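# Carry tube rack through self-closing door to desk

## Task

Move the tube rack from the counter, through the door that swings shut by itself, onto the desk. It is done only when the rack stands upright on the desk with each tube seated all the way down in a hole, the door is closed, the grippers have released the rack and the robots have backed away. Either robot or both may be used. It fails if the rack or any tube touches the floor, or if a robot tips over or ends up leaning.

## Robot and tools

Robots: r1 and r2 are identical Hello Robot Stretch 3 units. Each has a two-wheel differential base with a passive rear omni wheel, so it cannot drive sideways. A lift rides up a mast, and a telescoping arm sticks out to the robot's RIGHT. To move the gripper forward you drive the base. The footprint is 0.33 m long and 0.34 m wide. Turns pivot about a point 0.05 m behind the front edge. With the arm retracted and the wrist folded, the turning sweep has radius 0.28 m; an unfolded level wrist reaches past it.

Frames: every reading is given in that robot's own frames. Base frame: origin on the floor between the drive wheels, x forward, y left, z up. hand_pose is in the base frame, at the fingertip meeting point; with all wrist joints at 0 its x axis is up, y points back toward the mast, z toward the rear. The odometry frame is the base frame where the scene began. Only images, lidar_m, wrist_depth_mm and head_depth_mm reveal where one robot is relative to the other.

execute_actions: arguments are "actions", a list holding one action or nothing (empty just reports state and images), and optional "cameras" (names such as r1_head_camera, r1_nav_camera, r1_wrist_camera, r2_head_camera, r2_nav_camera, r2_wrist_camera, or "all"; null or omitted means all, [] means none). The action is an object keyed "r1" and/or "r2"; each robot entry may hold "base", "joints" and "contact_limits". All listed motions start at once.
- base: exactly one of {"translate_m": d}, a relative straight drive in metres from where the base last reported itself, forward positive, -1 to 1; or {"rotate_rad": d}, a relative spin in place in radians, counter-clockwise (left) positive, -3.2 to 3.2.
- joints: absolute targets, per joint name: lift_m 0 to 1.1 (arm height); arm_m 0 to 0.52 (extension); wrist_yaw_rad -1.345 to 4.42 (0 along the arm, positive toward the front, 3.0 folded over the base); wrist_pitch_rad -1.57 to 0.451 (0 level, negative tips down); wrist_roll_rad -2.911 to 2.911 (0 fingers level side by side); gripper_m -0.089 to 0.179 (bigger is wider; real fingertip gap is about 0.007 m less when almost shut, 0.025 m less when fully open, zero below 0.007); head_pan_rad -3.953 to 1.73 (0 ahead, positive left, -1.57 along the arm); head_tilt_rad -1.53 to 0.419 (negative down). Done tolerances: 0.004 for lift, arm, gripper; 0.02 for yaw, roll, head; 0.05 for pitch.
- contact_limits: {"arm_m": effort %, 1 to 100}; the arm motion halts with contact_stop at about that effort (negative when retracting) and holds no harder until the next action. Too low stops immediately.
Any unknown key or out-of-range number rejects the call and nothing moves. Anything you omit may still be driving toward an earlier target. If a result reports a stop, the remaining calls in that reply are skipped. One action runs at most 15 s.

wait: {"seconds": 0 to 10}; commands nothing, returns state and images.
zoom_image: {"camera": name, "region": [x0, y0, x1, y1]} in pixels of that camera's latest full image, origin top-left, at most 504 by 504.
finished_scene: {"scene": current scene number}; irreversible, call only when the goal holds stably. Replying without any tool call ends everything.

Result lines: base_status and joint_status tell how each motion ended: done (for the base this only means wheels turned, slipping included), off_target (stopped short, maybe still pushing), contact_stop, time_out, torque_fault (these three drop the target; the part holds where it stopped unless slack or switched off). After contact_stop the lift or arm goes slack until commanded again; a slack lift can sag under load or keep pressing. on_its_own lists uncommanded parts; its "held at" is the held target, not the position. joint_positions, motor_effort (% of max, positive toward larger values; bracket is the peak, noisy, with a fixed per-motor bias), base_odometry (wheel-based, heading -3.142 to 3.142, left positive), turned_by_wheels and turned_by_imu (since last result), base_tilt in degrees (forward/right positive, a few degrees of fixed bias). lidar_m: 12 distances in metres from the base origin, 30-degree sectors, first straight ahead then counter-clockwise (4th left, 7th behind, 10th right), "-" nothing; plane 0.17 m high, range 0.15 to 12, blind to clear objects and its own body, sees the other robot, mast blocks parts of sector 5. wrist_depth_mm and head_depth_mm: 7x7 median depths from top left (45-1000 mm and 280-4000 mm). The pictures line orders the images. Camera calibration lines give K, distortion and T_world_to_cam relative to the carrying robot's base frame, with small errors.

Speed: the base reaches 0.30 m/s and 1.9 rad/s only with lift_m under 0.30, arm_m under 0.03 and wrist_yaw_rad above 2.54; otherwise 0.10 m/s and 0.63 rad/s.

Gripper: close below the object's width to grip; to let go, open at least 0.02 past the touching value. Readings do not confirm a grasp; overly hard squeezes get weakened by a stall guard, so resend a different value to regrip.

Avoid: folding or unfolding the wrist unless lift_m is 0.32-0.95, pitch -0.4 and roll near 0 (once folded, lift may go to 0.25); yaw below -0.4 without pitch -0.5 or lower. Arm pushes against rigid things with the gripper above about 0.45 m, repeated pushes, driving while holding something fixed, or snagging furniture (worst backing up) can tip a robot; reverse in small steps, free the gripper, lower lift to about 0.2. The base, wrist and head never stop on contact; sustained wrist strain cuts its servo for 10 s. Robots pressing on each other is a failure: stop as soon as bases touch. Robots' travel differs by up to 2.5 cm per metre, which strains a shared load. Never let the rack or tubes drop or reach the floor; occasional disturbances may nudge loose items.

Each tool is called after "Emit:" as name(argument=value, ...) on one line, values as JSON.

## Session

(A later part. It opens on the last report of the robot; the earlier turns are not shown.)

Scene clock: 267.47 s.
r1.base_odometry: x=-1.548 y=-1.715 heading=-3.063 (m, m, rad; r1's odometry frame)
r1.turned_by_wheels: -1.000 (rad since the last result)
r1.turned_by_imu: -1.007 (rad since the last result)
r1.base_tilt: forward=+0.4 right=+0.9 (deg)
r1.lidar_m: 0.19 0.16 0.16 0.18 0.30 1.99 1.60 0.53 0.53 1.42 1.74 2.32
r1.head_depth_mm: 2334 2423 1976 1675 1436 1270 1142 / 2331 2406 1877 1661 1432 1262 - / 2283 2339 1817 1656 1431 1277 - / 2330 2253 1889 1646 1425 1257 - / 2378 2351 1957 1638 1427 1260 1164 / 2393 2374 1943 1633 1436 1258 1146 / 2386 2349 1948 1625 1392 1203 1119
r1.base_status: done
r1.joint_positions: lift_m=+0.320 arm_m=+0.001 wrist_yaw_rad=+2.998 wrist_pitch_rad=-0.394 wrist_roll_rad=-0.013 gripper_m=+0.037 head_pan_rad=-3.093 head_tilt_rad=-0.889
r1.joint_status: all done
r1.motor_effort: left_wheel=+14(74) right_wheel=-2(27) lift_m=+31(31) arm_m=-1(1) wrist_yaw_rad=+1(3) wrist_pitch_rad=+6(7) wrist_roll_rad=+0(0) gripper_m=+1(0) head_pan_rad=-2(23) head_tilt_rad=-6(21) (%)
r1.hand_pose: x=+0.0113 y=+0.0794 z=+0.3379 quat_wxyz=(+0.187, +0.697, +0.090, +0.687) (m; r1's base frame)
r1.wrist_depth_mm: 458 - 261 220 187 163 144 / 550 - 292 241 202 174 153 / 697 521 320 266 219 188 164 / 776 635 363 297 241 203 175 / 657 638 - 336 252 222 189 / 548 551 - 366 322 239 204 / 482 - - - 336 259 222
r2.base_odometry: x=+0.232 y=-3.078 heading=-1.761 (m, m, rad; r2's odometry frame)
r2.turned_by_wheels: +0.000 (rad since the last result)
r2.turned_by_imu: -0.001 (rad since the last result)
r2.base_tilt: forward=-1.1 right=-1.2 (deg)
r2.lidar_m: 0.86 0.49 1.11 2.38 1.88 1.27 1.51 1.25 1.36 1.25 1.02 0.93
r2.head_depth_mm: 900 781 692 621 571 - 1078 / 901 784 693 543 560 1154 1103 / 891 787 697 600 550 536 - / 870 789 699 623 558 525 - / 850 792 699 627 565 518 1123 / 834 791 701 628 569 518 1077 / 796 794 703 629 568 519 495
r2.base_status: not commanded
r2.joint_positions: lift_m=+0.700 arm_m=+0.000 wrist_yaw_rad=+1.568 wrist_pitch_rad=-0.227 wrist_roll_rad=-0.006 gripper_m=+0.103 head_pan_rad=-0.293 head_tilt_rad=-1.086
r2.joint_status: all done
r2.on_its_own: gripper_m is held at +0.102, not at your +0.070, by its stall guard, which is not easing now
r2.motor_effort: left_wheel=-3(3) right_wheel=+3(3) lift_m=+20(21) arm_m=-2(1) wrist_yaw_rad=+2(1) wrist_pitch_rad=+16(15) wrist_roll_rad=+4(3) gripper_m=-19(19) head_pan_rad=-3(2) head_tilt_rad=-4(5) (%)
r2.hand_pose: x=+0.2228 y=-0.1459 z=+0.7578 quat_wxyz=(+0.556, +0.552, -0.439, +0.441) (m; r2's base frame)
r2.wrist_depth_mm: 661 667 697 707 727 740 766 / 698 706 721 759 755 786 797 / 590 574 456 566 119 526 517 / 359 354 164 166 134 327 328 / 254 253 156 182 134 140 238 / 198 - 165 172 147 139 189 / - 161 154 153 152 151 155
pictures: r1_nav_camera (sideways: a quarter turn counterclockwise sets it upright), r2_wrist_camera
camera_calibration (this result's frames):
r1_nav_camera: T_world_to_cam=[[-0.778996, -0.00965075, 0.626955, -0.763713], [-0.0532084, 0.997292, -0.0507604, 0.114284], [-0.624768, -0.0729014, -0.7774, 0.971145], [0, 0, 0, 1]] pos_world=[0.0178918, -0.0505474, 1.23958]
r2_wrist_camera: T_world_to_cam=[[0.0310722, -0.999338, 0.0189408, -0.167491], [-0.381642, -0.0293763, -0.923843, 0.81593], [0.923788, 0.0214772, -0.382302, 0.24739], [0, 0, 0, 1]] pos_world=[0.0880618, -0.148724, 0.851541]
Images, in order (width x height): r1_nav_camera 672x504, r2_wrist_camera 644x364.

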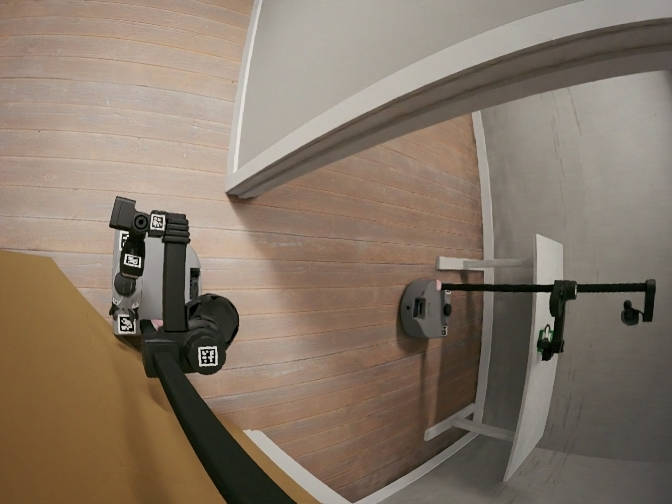

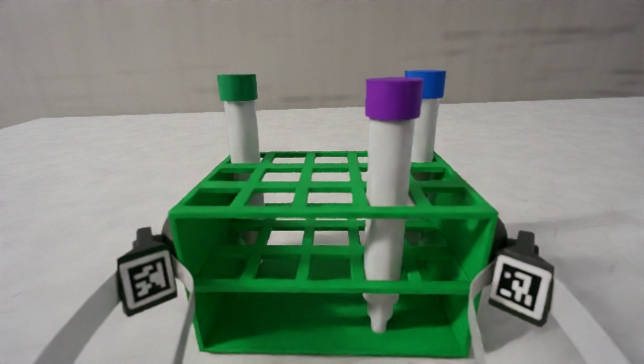

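Emit:
execute_actions(actions=[{"r1":{"base":{"translate_m":-0.2}},"r2":{"joints":{"gripper_m":0.179}}}], cameras=["r2_wrist_camera"])

Emit:
execute_actions(actions=[{"r1":{"base":{"translate_m":-0.42},"joints":{"head_pan_rad":-1.57}},"r2":{"base":{"translate_m":-0.24}}}], cameras=["r2_wrist_camera","r1_nav_camera"])

Scene clock: 276.27 s.
r1.base_odometry: x=-1.348 y=-1.700 heading=-3.063 (m, m, rad; r1's odometry frame)
r1.turned_by_wheels: +0.000 (rad since the last result)
r1.turned_by_imu: +0.001 (rad since the last result)
r1.base_tilt: forward=+0.5 right=+0.9 (deg)
r1.lidar_m: 0.15 - 0.15 0.18 0.44 1.98 1.40 2.40 0.41 0.71 1.74 0.20
r1.head_depth_mm: 1456 2328 1959 1668 1441 1266 1139 / 2144 2324 1858 1665 1434 1268 - / 1461 2304 1693 1654 1436 1283 - / 1798 2245 1898 1656 1431 1263 - / 2165 2354 1945 1645 1424 1252 1161 / 2177 2364 1950 1649 1429 1248 1142 / 2196 2350 1934 1638 1428 1247 1115
r1.base_status: done
r1.joint_positions: lift_m=+0.320 arm_m=+0.001 wrist_yaw_rad=+2.998 wrist_pitch_rad=-0.394 wrist_roll_rad=-0.013 gripper_m=+0.037 head_pan_rad=-3.093 head_tilt_rad=-0.889
r1.joint_status: not commanded
r1.motor_effort: left_wheel=+8(12) right_wheel=-2(6) lift_m=+31(31) arm_m=-1(1) wrist_yaw_rad=+3(1) wrist_pitch_rad=+6(7) wrist_roll_rad=+0(0) gripper_m=+0(0) head_pan_rad=-2(2) head_tilt_rad=-6(5) (%)
r1.hand_pose: x=+0.0113 y=+0.0794 z=+0.3379 quat_wxyz=(+0.187, +0.697, +0.090, +0.687) (m; r1's base frame)
r1.wrist_depth_mm: - - 323 233 180 147 124 / - - 354 256 193 156 130 / - - 394 282 210 166 137 / 814 798 459 318 226 177 145 / 663 656 - 351 230 191 154 / 562 547 - 376 302 204 165 / 483 - - - 306 213 175
r2.base_odometry: x=+0.232 y=-3.078 heading=-1.761 (m, m, rad; r2's odometry frame)
r2.turned_by_wheels: +0.000 (rad since the last result)
r2.turned_by_imu: -0.001 (rad since the last result)
r2.base_tilt: forward=-1.1 right=-1.3 (deg)
r2.lidar_m: 0.86 0.49 1.10 2.36 1.88 1.27 1.39 1.25 1.35 1.26 1.02 0.93
r2.head_depth_mm: 897 779 692 626 562 - 1083 / 898 781 695 552 560 1160 1107 / 888 786 696 602 551 537 - / 870 788 698 625 559 525 - / 851 791 698 626 567 518 1125 / 831 795 700 629 568 519 1072 / 798 796 701 629 569 520 496
r2.base_status: not commanded
r2.joint_positions: lift_m=+0.700 arm_m=+0.000 wrist_yaw_rad=+1.568 wrist_pitch_rad=-0.224 wrist_roll_rad=-0.006 gripper_m=+0.179 head_pan_rad=-0.293 head_tilt_rad=-1.086
r2.joint_status: all done
r2.motor_effort: left_wheel=-4(3) right_wheel=+3(2) lift_m=+21(21) arm_m=-2(2) wrist_yaw_rad=+2(2) wrist_pitch_rad=+13(16) wrist_roll_rad=+4(3) gripper_m=+0(86) head_pan_rad=-3(3) head_tilt_rad=-5(5) (%)
r2.hand_pose: x=+0.2231 y=-0.1459 z=+0.7585 quat_wxyz=(+0.555, +0.551, -0.439, +0.442) (m; r2's base frame)
r2.wrist_depth_mm: 658 684 687 711 738 750 774 / 701 712 747 765 747 793 808 / 608 578 509 563 116 540 517 / 364 355 174 166 139 336 329 / 255 255 159 175 131 139 242 / 207 189 146 175 142 175 196 / 156 162 156 156 154 157 150
pictures: r2_wrist_camera
camera_calibration (this result's frames):
r2_wrist_camera: T_world_to_cam=[[0.0310159, -0.999338, 0.0190394, -0.167574], [-0.378921, -0.0293827, -0.924962, 0.816926], [0.924909, 0.0214741, -0.379581, 0.24513], [0, 0, 0, 1]] pos_world=[0.0880247, -0.148724, 0.851864]
Images, in order (width x height): r2_wrist_camera 644x364.

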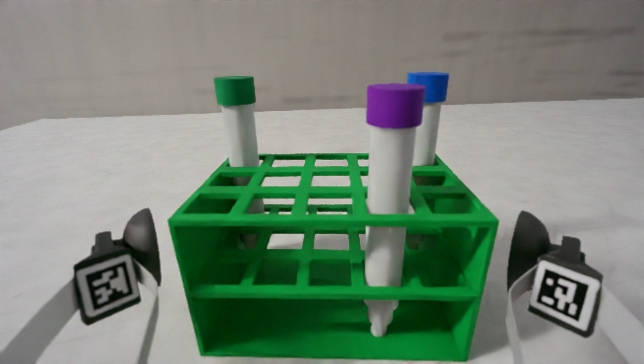

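Scene clock: 281.73 s.
r1.base_odometry: x=-0.930 y=-1.667 heading=-3.063 (m, m, rad; r1's odometry frame)
r1.turned_by_wheels: +0.000 (rad since the last result)
r1.turned_by_imu: +0.002 (rad since the last result)
r1.base_tilt: forward=+0.4 right=+0.8 (deg)
r1.lidar_m: 0.18 0.18 0.25 0.64 1.46 1.82 0.74 1.97 2.44 0.40 0.26 0.19
r1.head_depth_mm: 2168 2328 1979 1671 1437 1264 1135 / 2175 2352 1967 1665 1444 1264 1136 / 2147 2345 1961 1667 1429 1260 1172 / 2161 2341 1955 1643 1431 1261 1166 / 1179 1183 1195 1202 1217 1197 1134 / 539 540 476 535 671 832 933 / 321 357 419 499 589 594 598
r1.base_status: done
r1.joint_positions: lift_m=+0.320 arm_m=+0.001 wrist_yaw_rad=+2.998 wrist_pitch_rad=-0.394 wrist_roll_rad=-0.013 gripper_m=+0.037 head_pan_rad=-1.573 head_tilt_rad=-0.888
r1.joint_status: all done
r1.motor_effort: left_wheel=+1(33) right_wheel=+0(9) lift_m=+31(31) arm_m=-1(1) wrist_yaw_rad=+1(2) wrist_pitch_rad=+7(6) wrist_roll_rad=+0(0) gripper_m=+0(1) head_pan_rad=+2(32) head_tilt_rad=-6(10) (%)
r1.hand_pose: x=+0.0113 y=+0.0794 z=+0.3379 quat_wxyz=(+0.187, +0.697, +0.090, +0.687) (m; r1's base frame)
r1.wrist_depth_mm: - - - 693 427 263 190 / - - - 748 448 271 196 / - - - 841 461 279 199 / 795 807 791 770 485 285 204 / 658 641 - 631 425 296 206 / 559 554 - 566 506 300 211 / 483 - - - 456 291 216
r2.base_odometry: x=+0.277 y=-2.842 heading=-1.761 (m, m, rad; r2's odometry frame)
r2.turned_by_wheels: +0.000 (rad since the last result)
r2.turned_by_imu: -0.003 (rad since the last result)
r2.base_tilt: forward=-1.1 right=-1.2 (deg)
r2.lidar_m: 1.10 0.70 1.41 2.48 1.49 1.05 0.73 1.00 1.18 1.28 1.16 1.19
r2.head_depth_mm: 896 779 702 1432 1292 - 1080 / 898 780 692 1404 1302 1158 1115 / 909 787 672 1387 1296 1191 - / 906 791 663 653 1276 1198 - / 904 789 688 644 1298 1190 1122 / 911 793 699 628 1304 1196 1096 / 910 794 699 628 1260 1194 1102
r2.base_status: done
r2.joint_positions: lift_m=+0.700 arm_m=+0.000 wrist_yaw_rad=+1.568 wrist_pitch_rad=-0.224 wrist_roll_rad=-0.006 gripper_m=+0.179 head_pan_rad=-0.293 head_tilt_rad=-1.087
r2.joint_status: not commanded
r2.motor_effort: left_wheel=-4(10) right_wheel=+2(3) lift_m=+20(21) arm_m=-2(2) wrist_yaw_rad=+1(2) wrist_pitch_rad=+14(14) wrist_roll_rad=+4(4) gripper_m=+0(0) head_pan_rad=-3(2) head_tilt_rad=-5(5) (%)
r2.hand_pose: x=+0.2231 y=-0.1459 z=+0.7586 quat_wxyz=(+0.555, +0.551, -0.439, +0.442) (m; r2's base frame)
r2.wrist_depth_mm: 862 886 893 954 943 970 - / 915 930 968 940 - - - / 616 600 582 402 541 539 524 / 362 356 350 343 341 338 328 / 270 278 284 284 - - 796 / - - - - - - 821 / - 963 - - 985 970 903
pictures: r1_nav_camera (sideways: a quarter turn counterclockwise sets it upright), r2_wrist_camera
camera_calibration (this result's frames):
r1_nav_camera: T_world_to_cam=[[-0.0294923, -0.777996, 0.627576, -0.769094], [-0.998706, -0.00308401, -0.0507564, 0.120047], [0.0414237, -0.628261, -0.776899, 0.966429], [0, 0, 0, 1]] pos_world=[0.0571758, 0.00918795, 1.23958]
r2_wrist_camera: T_world_to_cam=[[0.0310086, -0.999338, 0.0190525, -0.167586], [-0.378559, -0.0293838, -0.92511, 0.817058], [0.925057, 0.0214738, -0.37922, 0.24483], [0, 0, 0, 1]] pos_world=[0.0880197, -0.148724, 0.851906]
Images, in order (width x height): r1_nav_camera 672x504, r2_wrist_camera 644x364.

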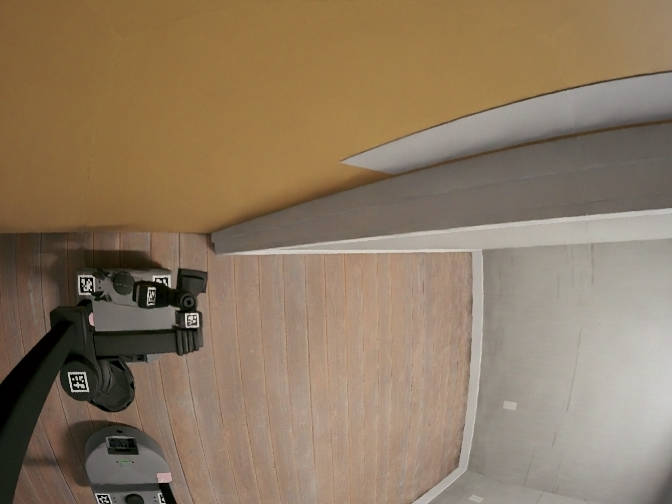

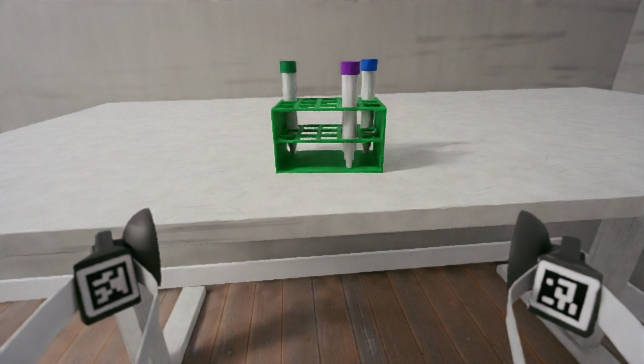

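Emit:
execute_actions(actions=[], cameras=["r1_nav_camera","r2_wrist_camera"])

Emit:
zoom_image(camera="r2_wrist_camera", region=[250,45,410,185])

Scene clock: 286.90 s.
r1.base_odometry: x=-0.930 y=-1.667 heading=-3.063 (m, m, rad; r1's odometry frame)
r1.turned_by_wheels: +0.000 (rad since the last result)
r1.turned_by_imu: +0.001 (rad since the last result)
r1.base_tilt: forward=+0.3 right=+0.9 (deg)
r1.lidar_m: 0.18 0.18 0.25 0.64 1.46 1.82 0.74 1.97 2.43 0.40 0.26 0.18
r1.head_depth_mm: 2167 2363 1954 1664 1443 1265 1142 / 2189 2351 1957 1652 1434 1263 1132 / 2182 2331 1983 1673 1440 1257 1167 / 2177 2368 1954 1642 1430 1263 1171 / 1178 1183 1191 1207 1222 1185 1136 / 541 539 473 537 673 830 931 / 321 358 418 500 589 595 599
r1.base_status: done
r1.joint_positions: lift_m=+0.320 arm_m=+0.001 wrist_yaw_rad=+2.998 wrist_pitch_rad=-0.394 wrist_roll_rad=-0.013 gripper_m=+0.037 head_pan_rad=-1.573 head_tilt_rad=-0.888
r1.joint_status: all done
r1.motor_effort: left_wheel=+1(33) right_wheel=+0(9) lift_m=+31(31) arm_m=-1(1) wrist_yaw_rad=+2(2) wrist_pitch_rad=+6(6) wrist_roll_rad=+0(0) gripper_m=+0(1) head_pan_rad=+1(32) head_tilt_rad=-7(10) (%)
r1.hand_pose: x=+0.0113 y=+0.0794 z=+0.3379 quat_wxyz=(+0.187, +0.697, +0.090, +0.687) (m; r1's base frame)
r1.wrist_depth_mm: - - - 685 423 263 191 / - - - 746 440 269 195 / - - - 838 467 280 199 / 822 791 779 783 473 286 204 / 652 649 - 644 423 294 206 / 557 554 - 555 502 300 210 / 481 - - - 458 290 216
r2.base_odometry: x=+0.277 y=-2.842 heading=-1.761 (m, m, rad; r2's odometry frame)
r2.turned_by_wheels: +0.000 (rad since the last result)
r2.turned_by_imu: +0.000 (rad since the last result)
r2.base_tilt: forward=-1.1 right=-1.2 (deg)
r2.lidar_m: 1.10 0.70 1.41 2.48 1.49 1.05 0.73 1.01 1.18 1.28 1.16 1.19
r2.head_depth_mm: 896 781 702 1422 1290 - 1077 / 905 784 694 1408 1305 1162 1105 / 902 786 671 1384 1288 1190 - / 907 788 664 654 1289 1188 - / 909 792 685 644 1309 1194 1127 / 912 793 701 626 1318 1196 1097 / 915 796 702 628 1257 1187 1100
r2.base_status: done
r2.joint_positions: lift_m=+0.700 arm_m=+0.000 wrist_yaw_rad=+1.568 wrist_pitch_rad=-0.224 wrist_roll_rad=-0.006 gripper_m=+0.179 head_pan_rad=-0.293 head_tilt_rad=-1.087
r2.joint_status: not commanded
r2.motor_effort: left_wheel=-2(10) right_wheel=+2(3) lift_m=+20(21) arm_m=-1(2) wrist_yaw_rad=+2(2) wrist_pitch_rad=+14(14) wrist_roll_rad=+3(4) gripper_m=+0(0) head_pan_rad=-3(2) head_tilt_rad=-5(5) (%)
r2.hand_pose: x=+0.2231 y=-0.1459 z=+0.7586 quat_wxyz=(+0.555, +0.551, -0.439, +0.442) (m; r2's base frame)
r2.wrist_depth_mm: 834 865 904 909 948 987 - / 905 929 914 964 - - - / 609 588 580 398 541 531 530 / 359 356 348 344 342 335 328 / 273 278 283 287 - - 786 / - - - - - - 846 / - 919 - - 990 959 909
pictures: r1_nav_camera (sideways: a quarter turn counterclockwise sets it upright), r2_wrist_camera
camera_calibration (this result's frames):
r1_nav_camera: T_world_to_cam=[[-0.0294925, -0.777996, 0.627576, -0.769094], [-0.998706, -0.00308377, -0.0507564, 0.120047], [0.0414236, -0.628261, -0.776899, 0.966429], [0, 0, 0, 1]] pos_world=[0.0571758, 0.00918794, 1.23958]
r2_wrist_camera: T_world_to_cam=[[0.0310088, -0.999338, 0.0190525, -0.167586], [-0.378559, -0.0293838, -0.92511, 0.817058], [0.925057, 0.0214741, -0.37922, 0.24483], [0, 0, 0, 1]] pos_world=[0.0880197, -0.148724, 0.851906]
Images, in order (width x height): r1_nav_camera 672x504, r2_wrist_camera 644x364.

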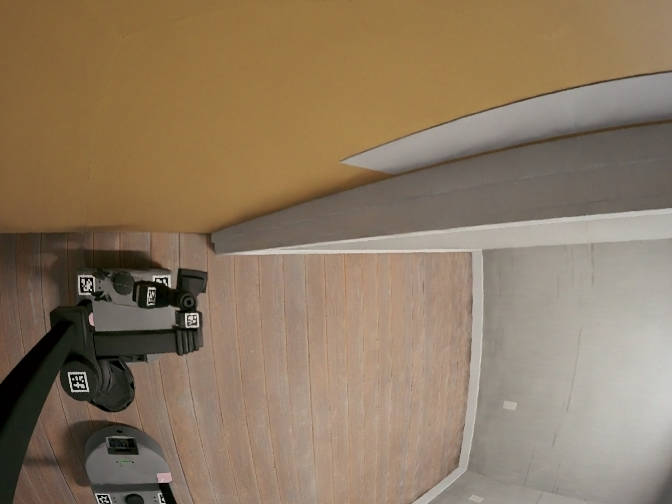

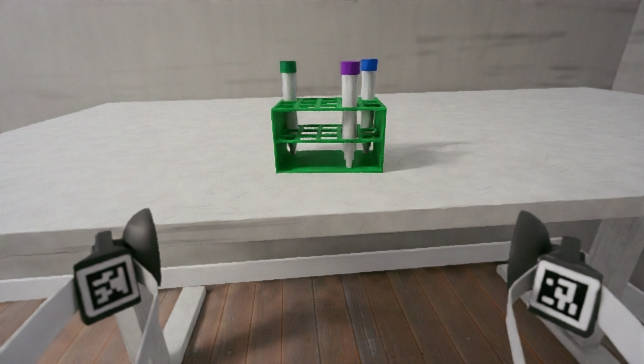

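Region (250, 45, 410, 185) of r2_wrist_camera's 644x364 image, scaled by 3.150; it fills the top 441 rows of this view, and the rest is white.

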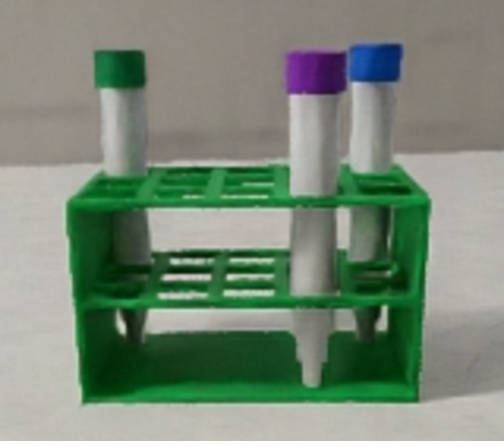

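Emit:
finished_scene(scene=1)

The scene is finished: the task was done.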